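## Task

Slide or carry the blue bin, and no other bin, to the bench edge closest to the arms. Set the hook lying flat on the bench next to it, with its handle sticking out past that same edge. Every other object must finish on the same surface it started on. Nothing may depend on a robot to stay where it ends up. Finish by opening the grippers and pulling the arms away.

## Robot and tools

Setup. Three identical i2rt Big YAM arms, named arm1, arm2 and arm3. Each has six revolute joints, a two-finger gripper, and a camera on its wrist (arm1_cam_wrist, arm2_cam_wrist, arm3_cam_wrist). Two fixed cameras, room_a and room_b, watch the scene from the room. When joints 1 and 6 are at zero and the hand is level and pointing ahead, the wrist camera rides on top of the hand and looks toward the fingertips. The hand can reach roughly 1.0 m out from the joint 1 axis. Joints move at different speeds, so the hand can take a wide, curving path between postures.

Frame. Poses share one scene frame with its origin on the floor and +z up. The hand point lies halfway between the fingertips. The hand's z axis runs along the fingers, and its y axis is the direction the fingers open and close. Foot poses are never printed.

Joints (absolute targets; name, range, and tolerance for counting as reached):
- joint1_rad: -2.879 to 2.879, ±0.045. Turns the whole arm about its base. Positive is counter-clockwise viewed from above. At 0 the arm extends the way its foot faces.
- joint2_rad: 0 to 3.141, ±0.14. Shoulder. At 0 the upper arm lies roughly level, pointing back. Increasing it lifts the arm up and then forward.
- joint3_rad: 0 to 3.019, ±0.09. Elbow. At 0 the forearm is folded back onto the upper arm. Increasing it straightens the arm.
- joint4_rad: -1.692 to 1.57, ±0.055. Hand pitch. Positive tilts the fingers up.
- joint5_rad: -1.57 to 1.57, ±0.03. Sideways hand swing. Positive goes to the arm's right.
- joint6_rad: -2.094 to 2.094, ±0.035. Hand roll. Positive is clockwise when viewed from behind the hand.
- gripper_m: 0 to 0.093 m, ±0.003. Fingertip gap. Each finger pad squeezes with up to about 50 to 62 N, less on some grippers.

execute_actions. Arguments:
- actions: a list holding either one action or nothing. An action is an object keyed by arm name. Under each arm goes {"joints": {...}}, which maps joint names to absolute targets: radians for the six joints, metres for gripper_m. These are destinations, not offsets.
- You may list any subset of arms and joints. All named motions start at the same moment and may finish at different times.
- A joint you leave out keeps its old target and may still be driving toward it.
- Example: {"arm1": {"joints": {"gripper_m": 0.05}}, "arm2": {"joints": {"joint1_rad": 0.3}}}.
- cameras: an optional list of camera names. Omitting it, null, or ["all"] returns every camera; [] returns no images. The "pictures" line lists the images in order.
- An empty actions list only reports the state and images.
- The whole call is rejected, with no motion, if any key is unknown, any value is out of range, or any camera name is invalid.

wait. Argument seconds, from 0 to 10. Nothing new is commanded while waiting. It returns the same state and images as an empty execute_actions.

zoom_image. Arguments: camera, and region [x0, y0, x1, y1] in pixels, with (0, 0) at the top-left of the image. The region can be at most 504 by 504 pixels. It works only on a camera that returned a full image in the latest result.

finished_scene. Argument scene, the number of the current scene. It ends that scene for good, after the robot has held your last command, and reports whether the goal was met. It also returns the next task. Replying without any tool call ends all the work.

Reading results.
- joint_status describes how each joint commanded in the last accepted action ended.
- "off_target": the joint stopped short of its target and may keep pushing.
- "contact_stop" or "time_out": the joint gave up its target and holds where it stopped. The exception is a timed-out joint that is still pushing: it keeps its target, or a nearer one at most 0.375, 0.375, 0.113, 0.225, 0.075 and 0.3 rad (joints 1 to 6) from where it stands. It moves there on its own if the way opens. To relieve the push, send it its reported position.
- "joint command not followed", usually with a "cause:" line: a safety check refused that arm's joint targets, often for self-collision or a clash with another arm. Those joints read "not_followed". Any gripper target in the same action still runs. A refused arm may retry those targets with every later action until you send targets that pass. A call without an action never prints this line, even while the arm is still being held back.
- on_its_own lists motion you did not command in this call. Its "held at" value is the joint's target, not its actual position.
- A target very close to the current reading may produce no motion.
- A joint holding up a load sags slowly.
- If a result reports a stop, any later execute_actions, wait or finished_scene calls in that same reply are skipped.

Hazards.
- Arms do not halt on contact; they keep pushing, and can push hard.
- Two robots pressing hard on each other ends the run. A hard collision between them can also end it. The state never reports arm-to-arm contact. The collision check can react too late, and between arms it ignores fingers, gripper housings and wrist cameras.
- Contact made by an object, held or not, does not count as arm contact.
- Sustained pushing or holding heats motors, even between calls, because the robot keeps holding your last command. A MOTOR HOT warning appears at 85 °C. At 100 °C that arm goes limp and falls, reported as an OVER-TEMPERATURE FAULT. Its unfinished keys then read "limit_stop_at_motor_heat"; resend the targets. Some heat carries into the next task.
- Do not drop things, slam them, or knock anything off the bench, out of the work area or onto the floor. Loose objects may occasionally get a small nudge from outside.
- Arms act independently and do not wait for each other.

Each tool is called after "Emit:" as name([rows], argument=value, ...), one row to a line, values as JSON.

## Session

Emit:
execute_actions(actions=[])

Scene clock: 0.00 s.
arm1.joint_positions: joint1_rad=-0.560 joint2_rad=+0.585 joint3_rad=+1.356 joint4_rad=-1.545 joint5_rad=+0.041 joint6_rad=-0.377 gripper_m=+0.095
arm1.joint_status: not commanded
arm1.hand: x=-0.8336 y=+0.1522 z=+1.3002 quat_wxyz=(-0.377, +0.600, -0.696, -0.117) (m; scene frame)
arm2.joint_positions: joint1_rad=+0.656 joint2_rad=+0.584 joint3_rad=+1.420 joint4_rad=-1.459 joint5_rad=-0.138 joint6_rad=-0.173 gripper_m=+0.095
arm2.joint_status: not commanded
arm2.hand: x=-0.1256 y=+0.1504 z=+1.2655 quat_wxyz=(-0.192, +0.832, -0.318, -0.412) (m; scene frame)
arm3.joint_positions: joint1_rad=-0.064 joint2_rad=+0.392 joint3_rad=+1.709 joint4_rad=-1.612 joint5_rad=-0.102 joint6_rad=-0.023 gripper_m=+0.095
arm3.joint_status: not commanded
arm3.hand: x=+0.9092 y=+0.0428 z=+1.4235 quat_wxyz=(-0.435, +0.547, -0.588, -0.407) (m; scene frame)
pictures: arm1_cam_wrist, arm2_cam_wrist, arm3_cam_wrist, room_a, room_b
Images, in order (width x height): arm1_cam_wrist 616x616, arm2_cam_wrist 616x616, arm3_cam_wrist 616x616, room_a 896x504, room_b 896x504.

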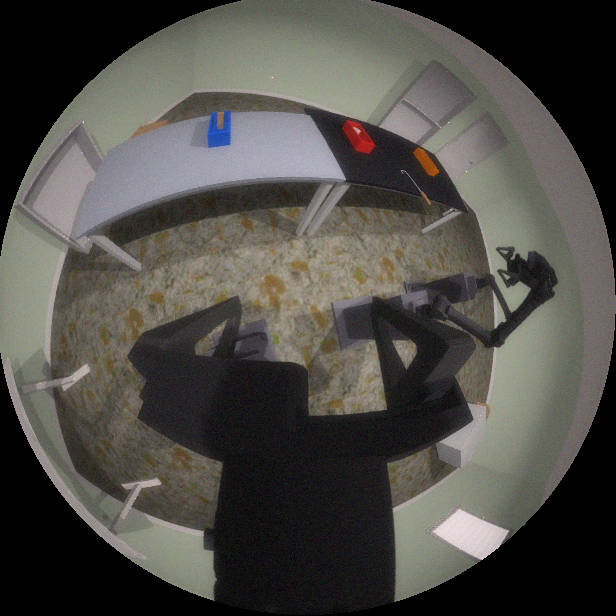

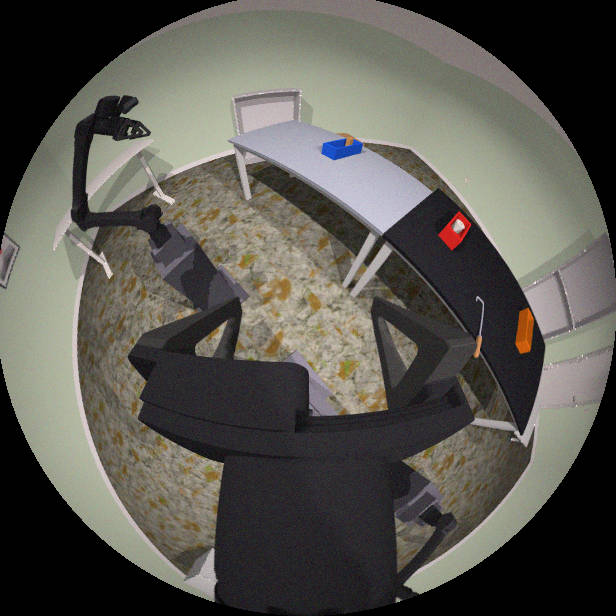

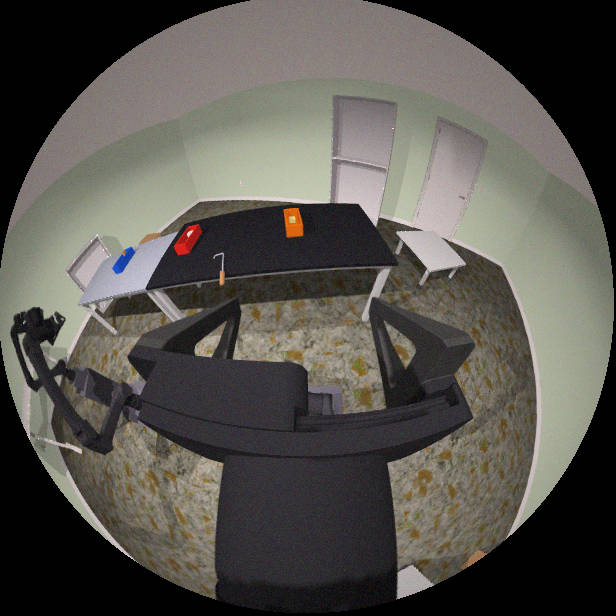

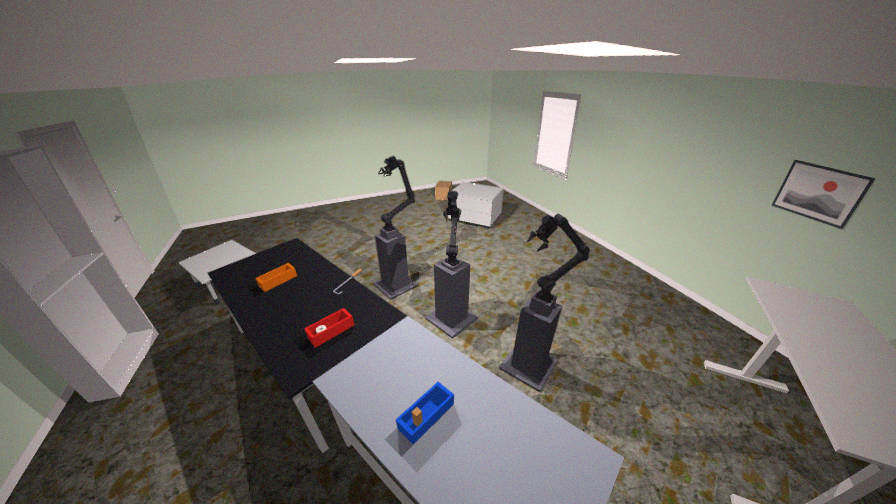

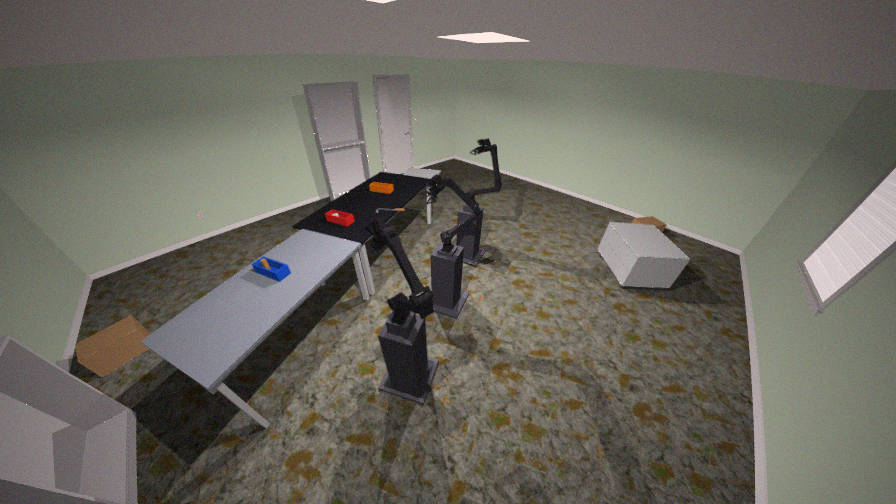

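Emit:
execute_actions([
  {"arm2":{"joints":{"joint1_rad":-0.5,"joint2_rad":1.57,"joint3_rad":1.0,"joint4_rad":0,"joint5_rad":0,"joint6_rad":0}},"arm1":{"joints":{"joint1_rad":0,"joint2_rad":1.57,"joint3_rad":1.57,"joint4_rad":-0.6,"joint5_rad":0,"joint6_rad":0}},"arm3":{"joints":{"joint1_rad":-0.6,"joint2_rad":0.6,"joint3_rad":0.6,"joint4_rad":0,"joint5_rad":0,"joint6_rad":0}}},
])

Emit:
zoom_image(camera="room_a", region=[240,200,560,460])

Scene clock: 5.63 s.
arm1.joint_positions: joint1_rad=+0.001 joint2_rad=+1.598 joint3_rad=+1.555 joint4_rad=-0.628 joint5_rad=+0.001 joint6_rad=-0.016 gripper_m=+0.095
arm1.joint_status: all done
arm1.hand: x=-0.9697 y=+0.6622 z=+1.1545 quat_wxyz=(-0.308, +0.657, -0.611, -0.317) (m; scene frame)
arm2.joint_positions: joint1_rad=-0.504 joint2_rad=+1.562 joint3_rad=+0.995 joint4_rad=-0.026 joint5_rad=+0.000 joint6_rad=-0.013 gripper_m=+0.095
arm2.joint_status: all done
arm2.hand: x=+0.3337 y=+0.5149 z=+0.8950 quat_wxyz=(-0.413, +0.434, -0.770, -0.219) (m; scene frame)
arm3.joint_positions: joint1_rad=-0.592 joint2_rad=+0.612 joint3_rad=+0.604 joint4_rad=-0.017 joint5_rad=-0.003 joint6_rad=-0.013 gripper_m=+0.095
arm3.joint_status: all done
arm3.hand: x=+1.1670 y=+0.3005 z=+1.1821 quat_wxyz=(-0.636, +0.307, -0.646, -0.289) (m; scene frame)
pictures: arm1_cam_wrist, arm2_cam_wrist, arm3_cam_wrist, room_a, room_b
Images, in order (width x height): arm1_cam_wrist 616x616, arm2_cam_wrist 616x616, arm3_cam_wrist 616x616, room_a 896x504, room_b 896x504.

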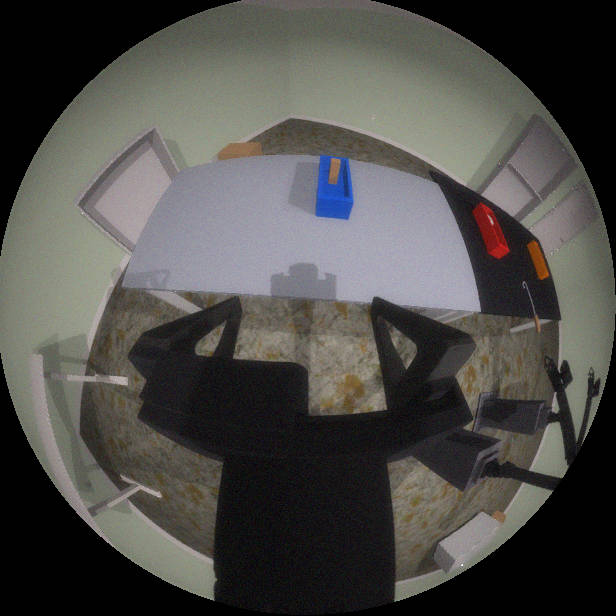

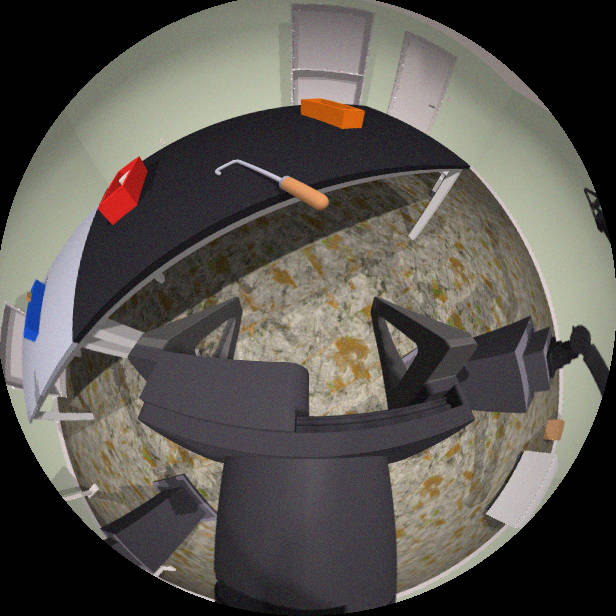

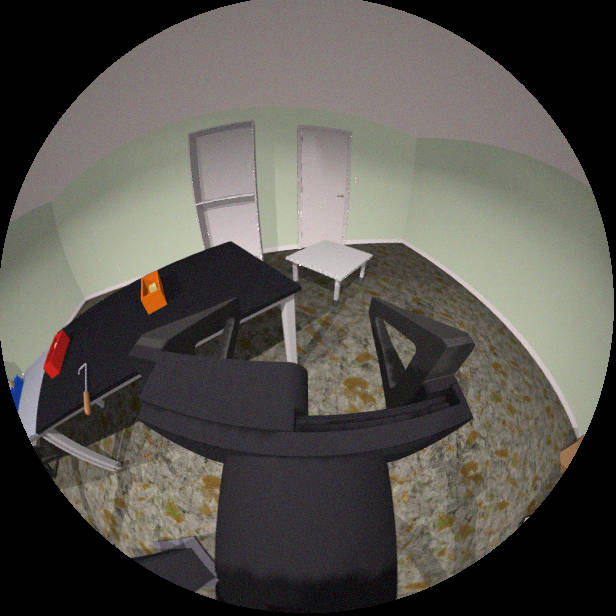

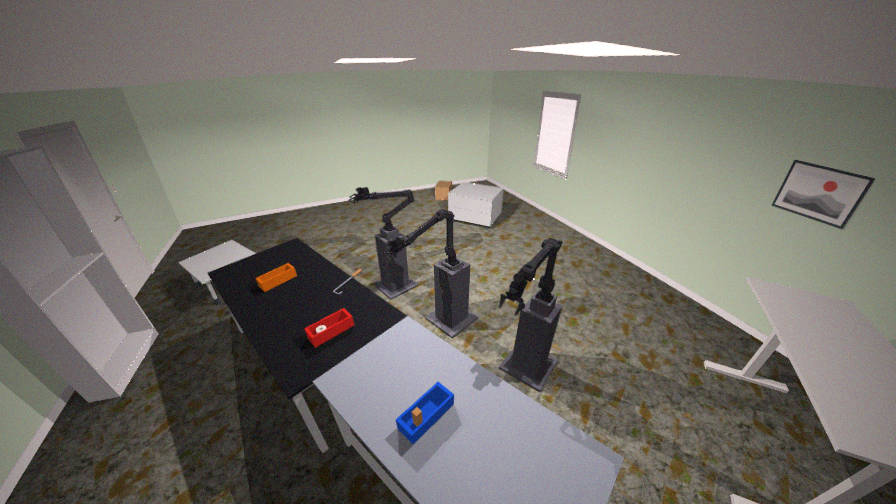

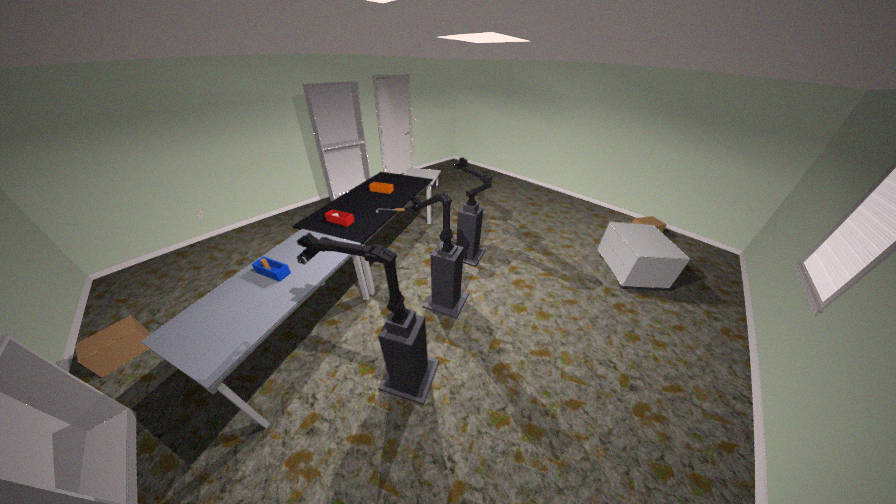

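Region (240, 200, 560, 460) of room_a's 896x504 image, scaled by 1.575, with more detail than that image has; it fills the top 410 rows of this view, and the rest is white.

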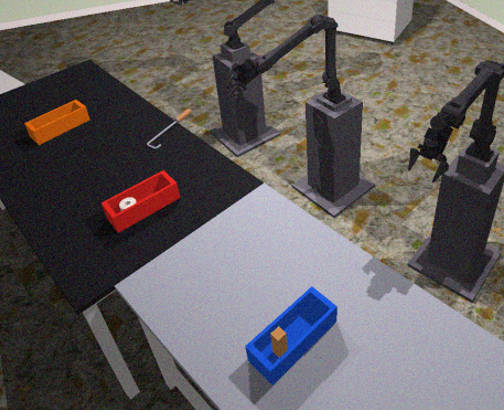

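Emit:
execute_actions([
  {"arm2":{"joints":{"joint1_rad":-0.76,"joint2_rad":2.4,"joint3_rad":1.47,"joint4_rad":0.93,"joint5_rad":-0.83}},"arm1":{"joints":{"joint1_rad":-0.1,"joint2_rad":2.6,"joint3_rad":2.5,"joint4_rad":0.0}}},
])

Scene clock: 17.53 s.
arm1.joint_positions: joint1_rad=-0.109 joint2_rad=+2.640 joint3_rad=+2.431 joint4_rad=-0.026 joint5_rad=+0.000 joint6_rad=-0.015 gripper_m=+0.095
arm1.joint_status: all done
arm1.hand: x=-0.8767 y=+0.9900 z=+0.9378 quat_wxyz=(-0.458, +0.541, -0.562, -0.425) (m; scene frame)
arm2.joint_positions: joint1_rad=-0.764 joint2_rad=+2.427 joint3_rad=+1.434 joint4_rad=+0.905 joint5_rad=-0.828 joint6_rad=-0.012 gripper_m=+0.095
arm2.joint_status: all done
arm2.hand: x=+0.4719 y=+0.5983 z=+0.7183 quat_wxyz=(-0.469, +0.507, -0.527, -0.496) (m; scene frame)
arm3.joint_positions: joint1_rad=-0.592 joint2_rad=+0.612 joint3_rad=+0.604 joint4_rad=-0.017 joint5_rad=-0.003 joint6_rad=-0.013 gripper_m=+0.095
arm3.joint_status: not commanded
arm3.hand: x=+1.1670 y=+0.3005 z=+1.1821 quat_wxyz=(-0.636, +0.307, -0.646, -0.289) (m; scene frame)
pictures: arm1_cam_wrist, arm2_cam_wrist, arm3_cam_wrist, room_a, room_b
Images, in order (width x height): arm1_cam_wrist 616x616, arm2_cam_wrist 616x616, arm3_cam_wrist 616x616, room_a 896x504, room_b 896x504.

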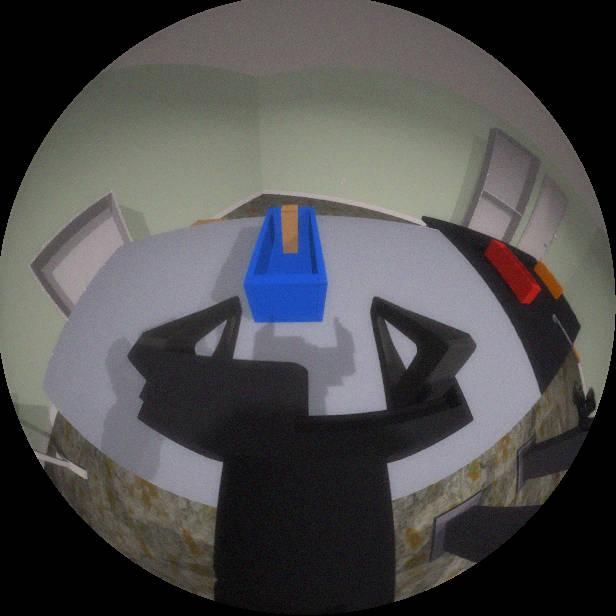

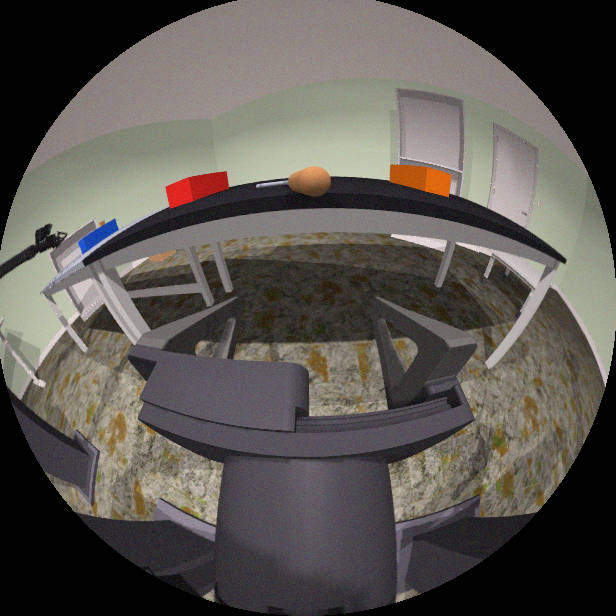

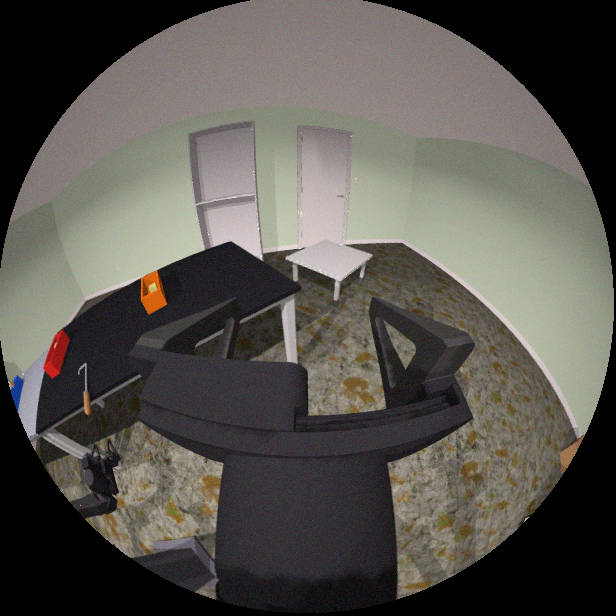

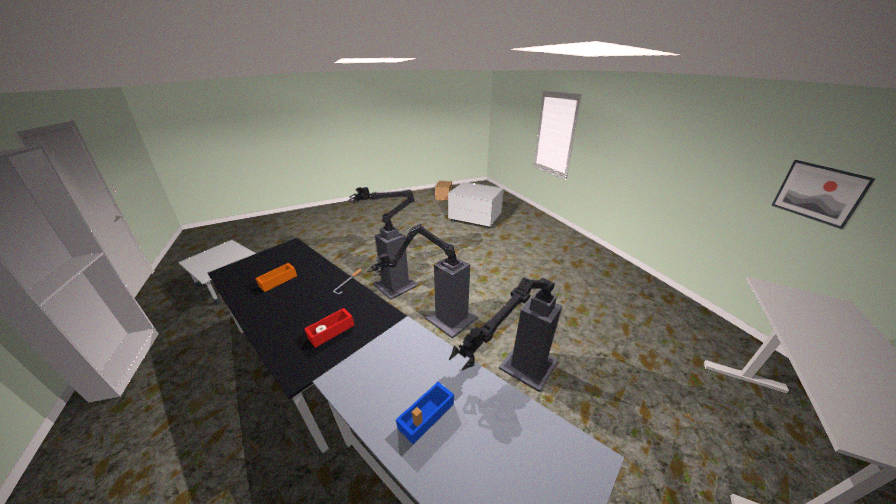

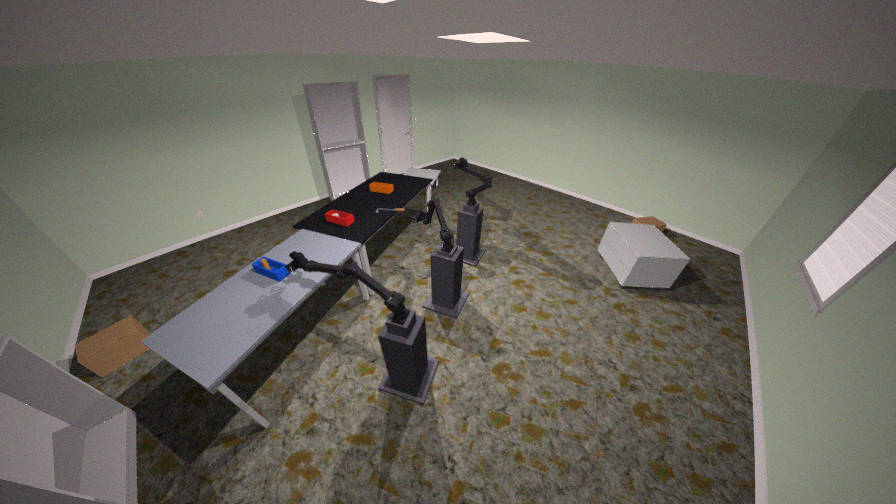

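Emit:
execute_actions([
  {"arm2":{"joints":{"joint1_rad":-0.73,"joint2_rad":2.4,"joint3_rad":1.66,"joint4_rad":0.82,"joint5_rad":-0.93}},"arm1":{"joints":{"joint1_rad":0,"joint2_rad":1.2,"joint3_rad":1.0,"joint4_rad":0.0}}},
], cameras=["arm2_cam_wrist","room_a"])

Scene clock: 23.23 s.
arm1.joint_positions: joint1_rad=+0.003 joint2_rad=+1.221 joint3_rad=+0.992 joint4_rad=-0.013 joint5_rad=-0.001 joint6_rad=-0.014 gripper_m=+0.095
arm1.joint_status: all done
arm1.hand: x=-0.9650 y=+0.5544 z=+1.1790 quat_wxyz=(-0.432, +0.574, -0.532, -0.448) (m; scene frame)
arm2.joint_positions: joint1_rad=-0.734 joint2_rad=+2.414 joint3_rad=+1.620 joint4_rad=+0.835 joint5_rad=-0.928 joint6_rad=-0.012 gripper_m=+0.095
arm2.joint_status: all done
arm2.hand: x=+0.4766 y=+0.6516 z=+0.7933 quat_wxyz=(-0.481, +0.540, -0.448, -0.525) (m; scene frame)
arm3.joint_positions: joint1_rad=-0.592 joint2_rad=+0.612 joint3_rad=+0.604 joint4_rad=-0.017 joint5_rad=-0.003 joint6_rad=-0.013 gripper_m=+0.095
arm3.joint_status: not commanded
arm3.hand: x=+1.1670 y=+0.3005 z=+1.1821 quat_wxyz=(-0.636, +0.307, -0.646, -0.289) (m; scene frame)
pictures: arm2_cam_wrist, room_a
Images, in order (width x height): arm2_cam_wrist 616x616, room_a 896x504.

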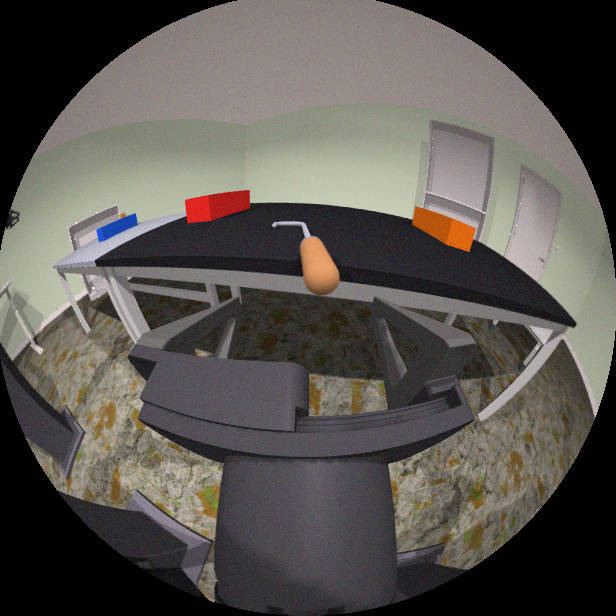

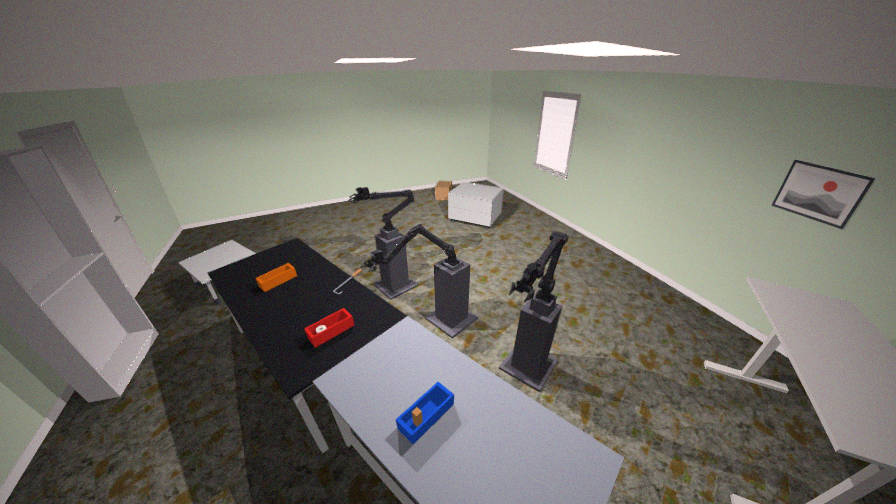

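Emit:
execute_actions([
  {"arm2":{"joints":{"joint1_rad":-0.65,"joint2_rad":2.56,"joint3_rad":1.93,"joint4_rad":0.68,"joint5_rad":-0.87}}},
], cameras=["arm2_cam_wrist","room_b"])

Emit:
zoom_image(camera="room_b", region=[350,170,470,250])

Scene clock: 28.43 s.
arm1.joint_positions: joint1_rad=+0.003 joint2_rad=+1.221 joint3_rad=+0.992 joint4_rad=-0.013 joint5_rad=-0.001 joint6_rad=-0.014 gripper_m=+0.095
arm1.joint_status: not commanded
arm1.hand: x=-0.9650 y=+0.5544 z=+1.1790 quat_wxyz=(-0.432, +0.574, -0.532, -0.448) (m; scene frame)
arm2.joint_positions: joint1_rad=-0.640 joint2_rad=+2.558 joint3_rad=+1.872 joint4_rad=+0.693 joint5_rad=-0.871 joint6_rad=-0.012 gripper_m=+0.095
arm2.joint_status: all done
arm2.hand: x=+0.4570 y=+0.7352 z=+0.7679 quat_wxyz=(-0.459, +0.548, -0.450, -0.535) (m; scene frame)
arm3.joint_positions: joint1_rad=-0.592 joint2_rad=+0.612 joint3_rad=+0.604 joint4_rad=-0.017 joint5_rad=-0.003 joint6_rad=-0.013 gripper_m=+0.095
arm3.joint_status: not commanded
arm3.hand: x=+1.1670 y=+0.3005 z=+1.1821 quat_wxyz=(-0.636, +0.307, -0.646, -0.289) (m; scene frame)
pictures: arm2_cam_wrist, room_b
Images, in order (width x height): arm2_cam_wrist 616x616, room_b 896x504.

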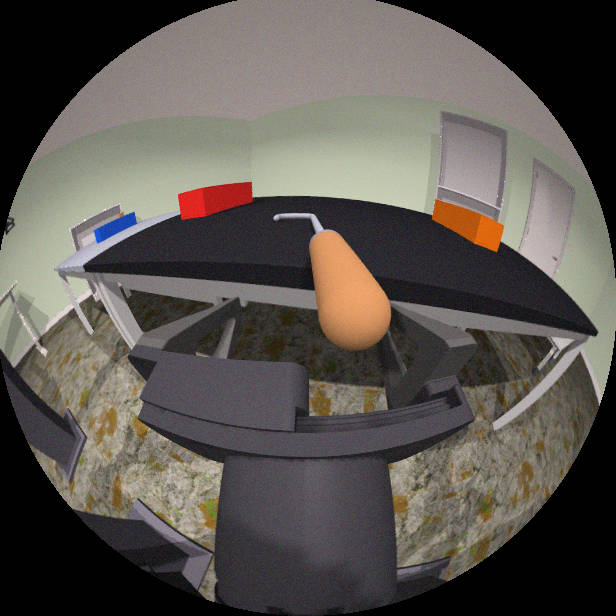

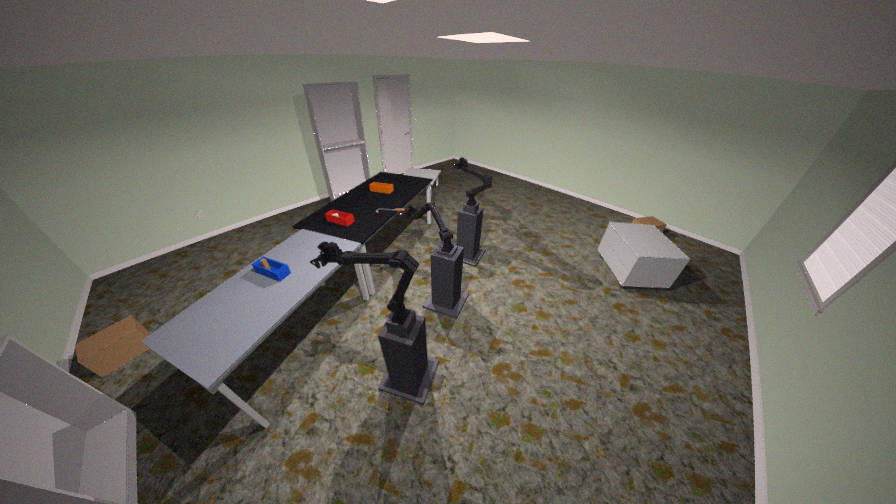

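Region (350, 170, 470, 250) of room_b's 896x504 image, scaled by 4.200, with more detail than that image has.

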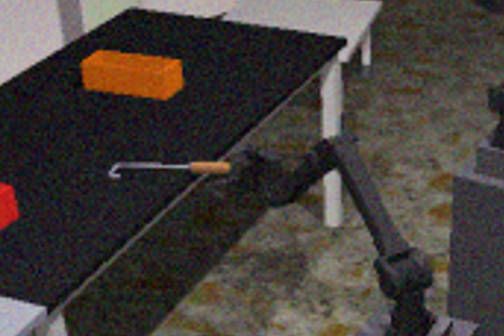

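Need slightly right, up, forward.

Emit:
execute_actions([
  {"arm2":{"joints":{"joint1_rad":-0.665,"joint2_rad":2.57,"joint3_rad":2.02,"joint4_rad":0.60,"joint5_rad":-0.88}}},
], cameras=["arm2_cam_wrist"])

Scene clock: 30.67 s.
arm1.joint_positions: joint1_rad=+0.003 joint2_rad=+1.221 joint3_rad=+0.992 joint4_rad=-0.013 joint5_rad=-0.001 joint6_rad=-0.014 gripper_m=+0.095
arm1.joint_status: not commanded
arm1.hand: x=-0.9650 y=+0.5544 z=+1.1790 quat_wxyz=(-0.432, +0.574, -0.532, -0.448) (m; scene frame)
arm2.joint_positions: joint1_rad=-0.657 joint2_rad=+2.561 joint3_rad=+1.968 joint4_rad=+0.615 joint5_rad=-0.879 joint6_rad=-0.012 gripper_m=+0.095
arm2.joint_status: all done
arm2.hand: x=+0.4824 y=+0.7439 z=+0.7985 quat_wxyz=(-0.467, +0.546, -0.447, -0.533) (m; scene frame)
arm3.joint_positions: joint1_rad=-0.592 joint2_rad=+0.612 joint3_rad=+0.604 joint4_rad=-0.017 joint5_rad=-0.003 joint6_rad=-0.013 gripper_m=+0.095
arm3.joint_status: not commanded
arm3.hand: x=+1.1670 y=+0.3005 z=+1.1821 quat_wxyz=(-0.636, +0.307, -0.646, -0.289) (m; scene frame)
pictures: arm2_cam_wrist
Images, in order (width x height): arm2_cam_wrist 616x616.

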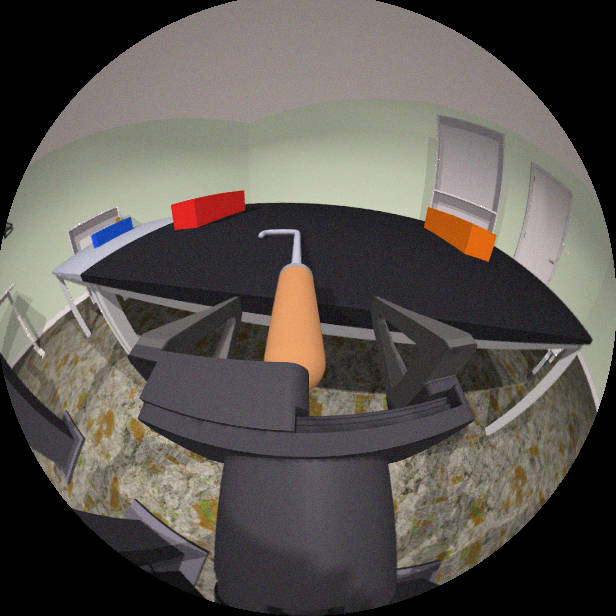

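Emit:
execute_actions([
  {"arm2":{"joints":{"joint4_rad":0.52}}},
], cameras=[])

Emit:
execute_actions([
  {"arm2":{"joints":{"gripper_m":0}}},
], cameras=["arm2_cam_wrist"])

Emit:
execute_actions([
  {"arm2":{"joints":{"joint2_rad":2.35}}},
], cameras=["arm2_cam_wrist","room_a"])

Scene clock: 34.67 s.
arm1.joint_positions: joint1_rad=+0.003 joint2_rad=+1.221 joint3_rad=+0.992 joint4_rad=-0.013 joint5_rad=-0.001 joint6_rad=-0.014 gripper_m=+0.095
arm1.joint_status: not commanded
arm1.hand: x=-0.9650 y=+0.5544 z=+1.1790 quat_wxyz=(-0.432, +0.574, -0.532, -0.448) (m; scene frame)
arm2.joint_positions: joint1_rad=-0.657 joint2_rad=+2.561 joint3_rad=+1.968 joint4_rad=+0.536 joint5_rad=-0.879 joint6_rad=-0.012 gripper_m=+0.095
arm2.joint_status: all done
arm2.hand: x=+0.4824 y=+0.7436 z=+0.7839 quat_wxyz=(-0.439, +0.545, -0.475, -0.533) (m; scene frame)
arm3.joint_positions: joint1_rad=-0.592 joint2_rad=+0.612 joint3_rad=+0.604 joint4_rad=-0.017 joint5_rad=-0.003 joint6_rad=-0.013 gripper_m=+0.095
arm3.joint_status: not commanded
arm3.hand: x=+1.1670 y=+0.3005 z=+1.1821 quat_wxyz=(-0.636, +0.307, -0.646, -0.289) (m; scene frame)
pictures: none
No camera images: the call's "cameras" was empty. Leave "cameras" out to get every camera's image.

Scene clock: 35.40 s.
arm1.joint_positions: joint1_rad=+0.003 joint2_rad=+1.221 joint3_rad=+0.992 joint4_rad=-0.013 joint5_rad=-0.001 joint6_rad=-0.014 gripper_m=+0.095
arm1.joint_status: not commanded
arm1.hand: x=-0.9650 y=+0.5544 z=+1.1790 quat_wxyz=(-0.432, +0.574, -0.532, -0.448) (m; scene frame)
arm2.joint_positions: joint1_rad=-0.657 joint2_rad=+2.561 joint3_rad=+1.969 joint4_rad=+0.535 joint5_rad=-0.882 joint6_rad=-0.011 gripper_m=+0.031
arm2.joint_status: gripper_m off_target (ended at +0.031, target +0.000)
arm2.hand: x=+0.4819 y=+0.7436 z=+0.7839 quat_wxyz=(-0.438, +0.546, -0.475, -0.534) (m; scene frame)
arm3.joint_positions: joint1_rad=-0.592 joint2_rad=+0.612 joint3_rad=+0.604 joint4_rad=-0.017 joint5_rad=-0.003 joint6_rad=-0.013 gripper_m=+0.095
arm3.joint_status: not commanded
arm3.hand: x=+1.1670 y=+0.3005 z=+1.1821 quat_wxyz=(-0.636, +0.307, -0.646, -0.289) (m; scene frame)
pictures: arm2_cam_wrist
Images, in order (width x height): arm2_cam_wrist 616x616.

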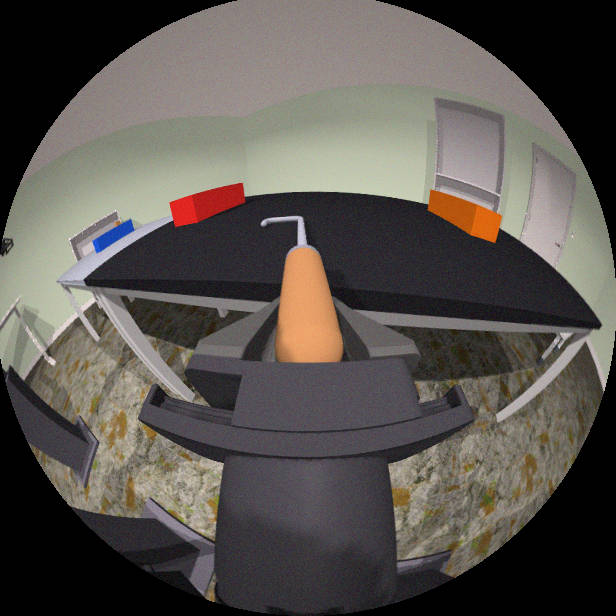

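Scene clock: 37.07 s.
arm1.joint_positions: joint1_rad=+0.003 joint2_rad=+1.221 joint3_rad=+0.992 joint4_rad=-0.013 joint5_rad=-0.001 joint6_rad=-0.014 gripper_m=+0.095
arm1.joint_status: not commanded
arm1.hand: x=-0.9650 y=+0.5544 z=+1.1790 quat_wxyz=(-0.432, +0.574, -0.532, -0.448) (m; scene frame)
arm2.joint_positions: joint1_rad=-0.657 joint2_rad=+2.383 joint3_rad=+1.969 joint4_rad=+0.511 joint5_rad=-0.880 joint6_rad=-0.010 gripper_m=+0.031
arm2.joint_status: all done
arm2.hand: x=+0.4812 y=+0.7450 z=+0.9318 quat_wxyz=(-0.492, +0.545, -0.421, -0.533) (m; scene frame)
arm3.joint_positions: joint1_rad=-0.592 joint2_rad=+0.612 joint3_rad=+0.604 joint4_rad=-0.017 joint5_rad=-0.003 joint6_rad=-0.013 gripper_m=+0.095
arm3.joint_status: not commanded
arm3.hand: x=+1.1670 y=+0.3005 z=+1.1821 quat_wxyz=(-0.636, +0.307, -0.646, -0.289) (m; scene frame)
pictures: arm2_cam_wrist, room_a
Images, in order (width x height): arm2_cam_wrist 616x616, room_a 896x504.

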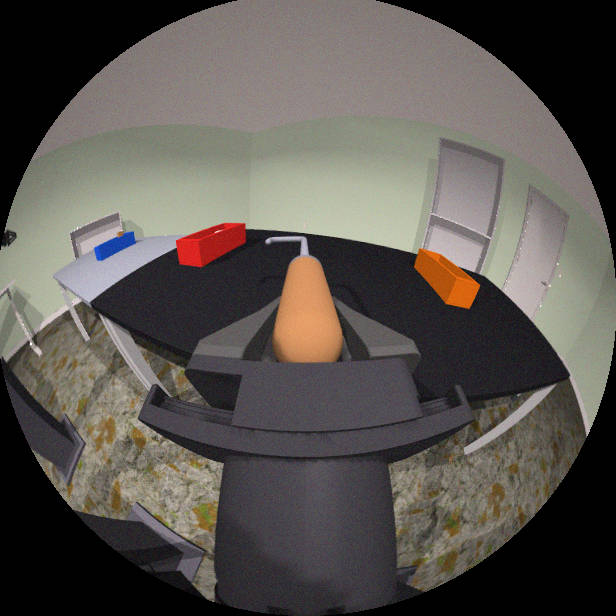

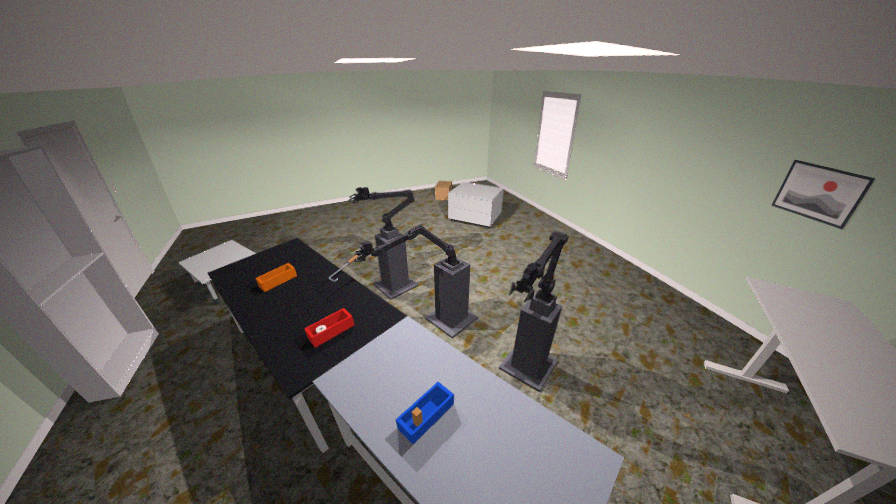

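Emit:
execute_actions([
  {"arm2":{"joints":{"joint1_rad":0.775,"joint5_rad":0.85,"joint4_rad":0.6}}},
], cameras=[])

Emit:
execute_actions([
  {"arm2":{"joints":{"joint2_rad":2.52}}},
], cameras=["arm2_cam_wrist","room_b"])

Scene clock: 42.67 s.
arm1.joint_positions: joint1_rad=+0.003 joint2_rad=+1.221 joint3_rad=+0.992 joint4_rad=-0.013 joint5_rad=-0.001 joint6_rad=-0.014 gripper_m=+0.095
arm1.joint_status: not commanded
arm1.hand: x=-0.9650 y=+0.5544 z=+1.1790 quat_wxyz=(-0.432, +0.574, -0.532, -0.448) (m; scene frame)
arm2.joint_positions: joint1_rad=+0.774 joint2_rad=+2.384 joint3_rad=+1.969 joint4_rad=+0.546 joint5_rad=+0.853 joint6_rad=-0.010 gripper_m=+0.031
arm2.joint_status: all done
arm2.hand: x=-0.4726 y=+0.7448 z=+0.9325 quat_wxyz=(-0.534, +0.424, -0.530, -0.504) (m; scene frame)
arm3.joint_positions: joint1_rad=-0.592 joint2_rad=+0.612 joint3_rad=+0.604 joint4_rad=-0.017 joint5_rad=-0.003 joint6_rad=-0.013 gripper_m=+0.095
arm3.joint_status: not commanded
arm3.hand: x=+1.1670 y=+0.3005 z=+1.1821 quat_wxyz=(-0.636, +0.307, -0.646, -0.289) (m; scene frame)
pictures: none
No camera images: the call's "cameras" was empty. Leave "cameras" out to get every camera's image.

Scene clock: 43.73 s.
arm1.joint_positions: joint1_rad=+0.003 joint2_rad=+1.221 joint3_rad=+0.992 joint4_rad=-0.013 joint5_rad=-0.001 joint6_rad=-0.014 gripper_m=+0.095
arm1.joint_status: not commanded
arm1.hand: x=-0.9650 y=+0.5544 z=+1.1790 quat_wxyz=(-0.432, +0.574, -0.532, -0.448) (m; scene frame)
arm2.joint_positions: joint1_rad=+0.777 joint2_rad=+2.562 joint3_rad=+1.969 joint4_rad=+0.575 joint5_rad=+0.853 joint6_rad=+0.001 gripper_m=+0.031
arm2.joint_status: all done
arm2.hand: x=-0.4740 y=+0.7431 z=+0.7850 quat_wxyz=(-0.531, +0.475, -0.533, -0.455) (m; scene frame)
arm3.joint_positions: joint1_rad=-0.592 joint2_rad=+0.612 joint3_rad=+0.604 joint4_rad=-0.017 joint5_rad=-0.003 joint6_rad=-0.013 gripper_m=+0.095
arm3.joint_status: not commanded
arm3.hand: x=+1.1670 y=+0.3005 z=+1.1821 quat_wxyz=(-0.636, +0.307, -0.646, -0.289) (m; scene frame)
pictures: arm2_cam_wrist, room_b
Images, in order (width x height): arm2_cam_wrist 616x616, room_b 896x504.

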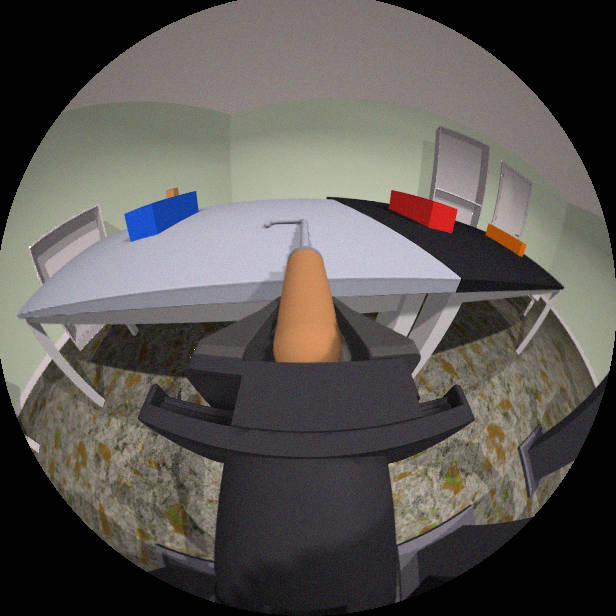

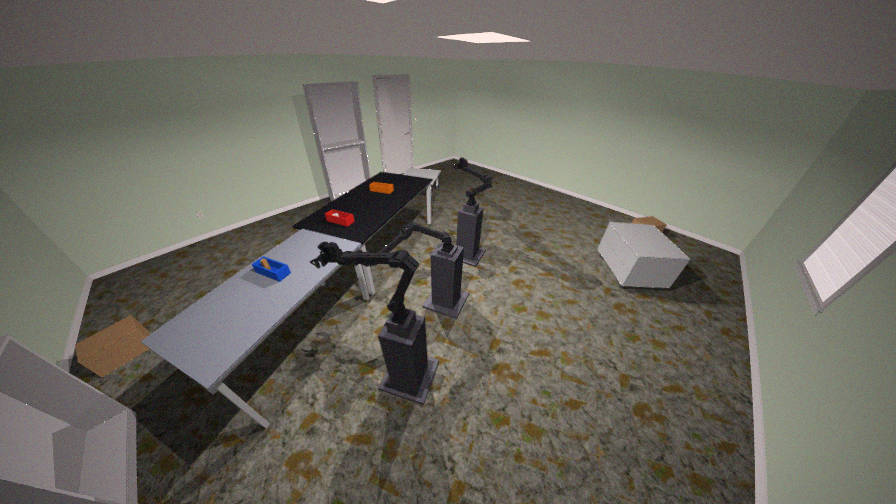

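Emit:
execute_actions([
  {"arm2":{"joints":{"gripper_m":0.093}}},
], cameras=[])

Emit:
execute_actions([
  {"arm2":{"joints":{"joint2_rad":2.3}}},
], cameras=[])

Emit:
execute_actions([
  {"arm2":{"joints":{"joint1_rad":0,"joint2_rad":1.0,"joint3_rad":0.8,"joint4_rad":0,"joint5_rad":0}}},
], cameras=[])

Emit:
execute_actions([
  {"arm1":{"joints":{"joint1_rad":-0.705,"joint2_rad":2.42,"joint3_rad":1.88,"joint4_rad":0.8,"joint5_rad":-0.51}}},
], cameras=["arm1_cam_wrist","room_b"])

Scene clock: 53.03 s.
arm1.joint_positions: joint1_rad=+0.003 joint2_rad=+1.221 joint3_rad=+0.992 joint4_rad=-0.013 joint5_rad=-0.001 joint6_rad=-0.014 gripper_m=+0.095
arm1.joint_status: not commanded
arm1.hand: x=-0.9650 y=+0.5544 z=+1.1790 quat_wxyz=(-0.432, +0.574, -0.532, -0.448) (m; scene frame)
arm2.joint_positions: joint1_rad=+0.777 joint2_rad=+2.557 joint3_rad=+1.969 joint4_rad=+0.575 joint5_rad=+0.852 joint6_rad=+0.001 gripper_m=+0.093
arm2.joint_status: all done
arm2.hand: x=-0.4745 y=+0.7434 z=+0.7892 quat_wxyz=(-0.531, +0.474, -0.533, -0.458) (m; scene frame)
arm3.joint_positions: joint1_rad=-0.592 joint2_rad=+0.612 joint3_rad=+0.604 joint4_rad=-0.017 joint5_rad=-0.003 joint6_rad=-0.013 gripper_m=+0.095
arm3.joint_status: not commanded
arm3.hand: x=+1.1670 y=+0.3005 z=+1.1821 quat_wxyz=(-0.636, +0.307, -0.646, -0.289) (m; scene frame)
pictures: none
No camera images: the call's "cameras" was empty. Leave "cameras" out to get every camera's image.

Scene clock: 54.40 s.
arm1.joint_positions: joint1_rad=+0.003 joint2_rad=+1.221 joint3_rad=+0.992 joint4_rad=-0.013 joint5_rad=-0.001 joint6_rad=-0.014 gripper_m=+0.095
arm1.joint_status: not commanded
arm1.hand: x=-0.9650 y=+0.5544 z=+1.1790 quat_wxyz=(-0.432, +0.574, -0.532, -0.448) (m; scene frame)
arm2.joint_positions: joint1_rad=+0.777 joint2_rad=+2.287 joint3_rad=+1.991 joint4_rad=+0.588 joint5_rad=+0.852 joint6_rad=+0.001 gripper_m=+0.093
arm2.joint_status: all done
arm2.hand: x=-0.4669 y=+0.7354 z=+1.0352 quat_wxyz=(-0.526, +0.362, -0.528, -0.561) (m; scene frame)
arm3.joint_positions: joint1_rad=-0.592 joint2_rad=+0.612 joint3_rad=+0.604 joint4_rad=-0.017 joint5_rad=-0.003 joint6_rad=-0.013 gripper_m=+0.095
arm3.joint_status: not commanded
arm3.hand: x=+1.1670 y=+0.3005 z=+1.1821 quat_wxyz=(-0.636, +0.307, -0.646, -0.289) (m; scene frame)
pictures: none
No camera images: the call's "cameras" was empty. Leave "cameras" out to get every camera's image.

Scene clock: 56.10 s.
arm1.joint_positions: joint1_rad=+0.003 joint2_rad=+1.221 joint3_rad=+0.992 joint4_rad=-0.013 joint5_rad=-0.001 joint6_rad=-0.014 gripper_m=+0.095
arm1.joint_status: not commanded
arm1.hand: x=-0.9650 y=+0.5544 z=+1.1790 quat_wxyz=(-0.432, +0.574, -0.532, -0.448) (m; scene frame)
arm2.joint_positions: joint1_rad=-0.003 joint2_rad=+1.017 joint3_rad=+0.801 joint4_rad=+0.012 joint5_rad=+0.001 joint6_rad=+0.001 gripper_m=+0.093
arm2.joint_status: all done
arm2.hand: x=+0.0366 y=+0.4918 z=+1.0830 quat_wxyz=(-0.459, +0.534, -0.566, -0.429) (m; scene frame)
arm3.joint_positions: joint1_rad=-0.592 joint2_rad=+0.612 joint3_rad=+0.604 joint4_rad=-0.017 joint5_rad=-0.003 joint6_rad=-0.013 gripper_m=+0.095
arm3.joint_status: not commanded
arm3.hand: x=+1.1670 y=+0.3005 z=+1.1821 quat_wxyz=(-0.636, +0.307, -0.646, -0.289) (m; scene frame)
pictures: none
No camera images: the call's "cameras" was empty. Leave "cameras" out to get every camera's image.

Scene clock: 57.93 s.
arm1.joint_positions: joint1_rad=-0.705 joint2_rad=+2.463 joint3_rad=+1.818 joint4_rad=+0.773 joint5_rad=-0.509 joint6_rad=-0.013 gripper_m=+0.095
arm1.joint_status: all done
arm1.hand: x=-0.4611 y=+0.7482 z=+0.9333 quat_wxyz=(-0.585, +0.453, -0.481, -0.470) (m; scene frame)
arm2.joint_positions: joint1_rad=-0.003 joint2_rad=+1.017 joint3_rad=+0.801 joint4_rad=+0.012 joint5_rad=+0.001 joint6_rad=+0.001 gripper_m=+0.093
arm2.joint_status: not commanded
arm2.hand: x=+0.0366 y=+0.4918 z=+1.0830 quat_wxyz=(-0.459, +0.534, -0.566, -0.429) (m; scene frame)
arm3.joint_positions: joint1_rad=-0.592 joint2_rad=+0.612 joint3_rad=+0.604 joint4_rad=-0.017 joint5_rad=-0.003 joint6_rad=-0.013 gripper_m=+0.095
arm3.joint_status: not commanded
arm3.hand: x=+1.1670 y=+0.3005 z=+1.1821 quat_wxyz=(-0.636, +0.307, -0.646, -0.289) (m; scene frame)
pictures: arm1_cam_wrist, room_b
Images, in order (width x height): arm1_cam_wrist 616x616, room_b 896x504.

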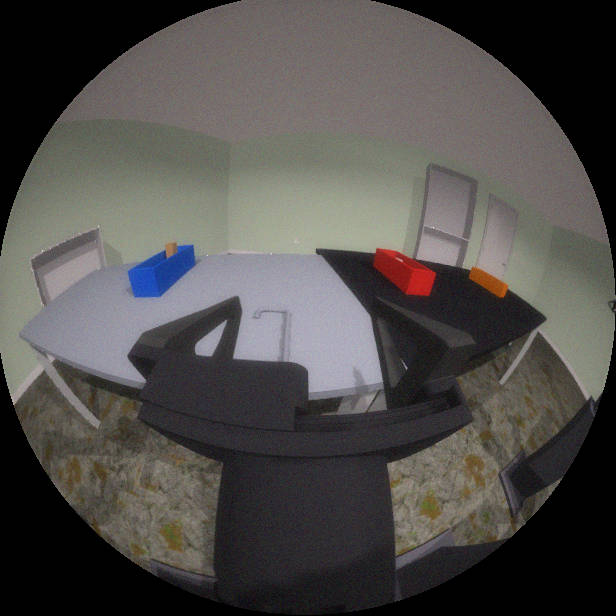

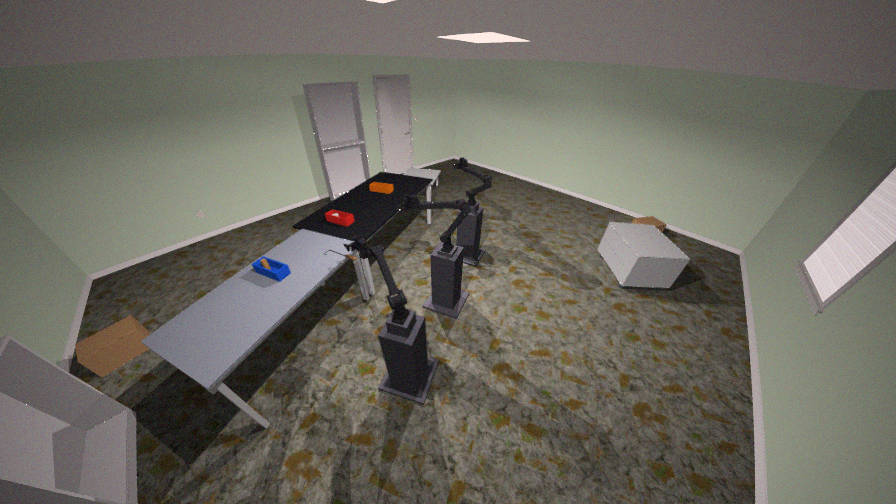

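Emit:
execute_actions([
  {"arm1":{"joints":{"joint1_rad":-0.69,"joint2_rad":2.59}}},
], cameras=["arm1_cam_wrist"])

Scene clock: 60.90 s.
arm1.joint_positions: joint1_rad=-0.702 joint2_rad=+2.604 joint3_rad=+1.836 joint4_rad=+0.779 joint5_rad=-0.509 joint6_rad=-0.013 gripper_m=+0.095
arm1.joint_status: all done
arm1.hand: x=-0.4670 y=+0.7465 z=+0.8224 quat_wxyz=(-0.545, +0.464, -0.522, -0.464) (m; scene frame)
arm2.joint_positions: joint1_rad=-0.003 joint2_rad=+1.017 joint3_rad=+0.801 joint4_rad=+0.012 joint5_rad=+0.001 joint6_rad=+0.001 gripper_m=+0.093
arm2.joint_status: not commanded
arm2.hand: x=+0.0366 y=+0.4918 z=+1.0830 quat_wxyz=(-0.459, +0.534, -0.566, -0.429) (m; scene frame)
arm3.joint_positions: joint1_rad=-0.592 joint2_rad=+0.612 joint3_rad=+0.604 joint4_rad=-0.017 joint5_rad=-0.003 joint6_rad=-0.013 gripper_m=+0.095
arm3.joint_status: not commanded
arm3.hand: x=+1.1670 y=+0.3005 z=+1.1821 quat_wxyz=(-0.636, +0.307, -0.646, -0.289) (m; scene frame)
pictures: arm1_cam_wrist
Images, in order (width x height): arm1_cam_wrist 616x616.

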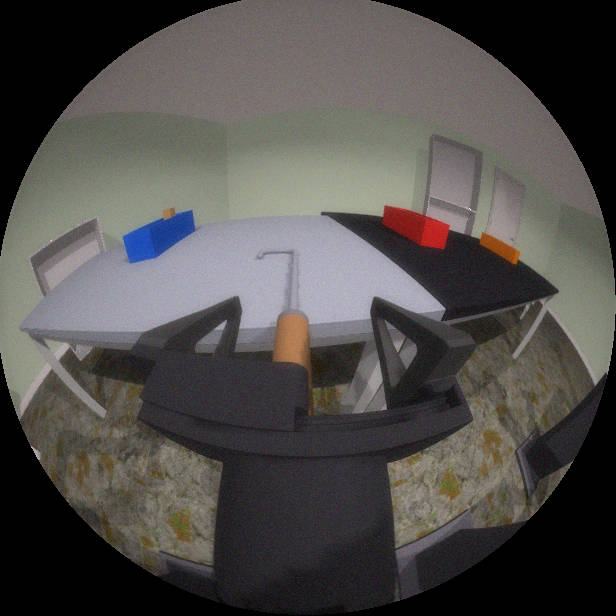

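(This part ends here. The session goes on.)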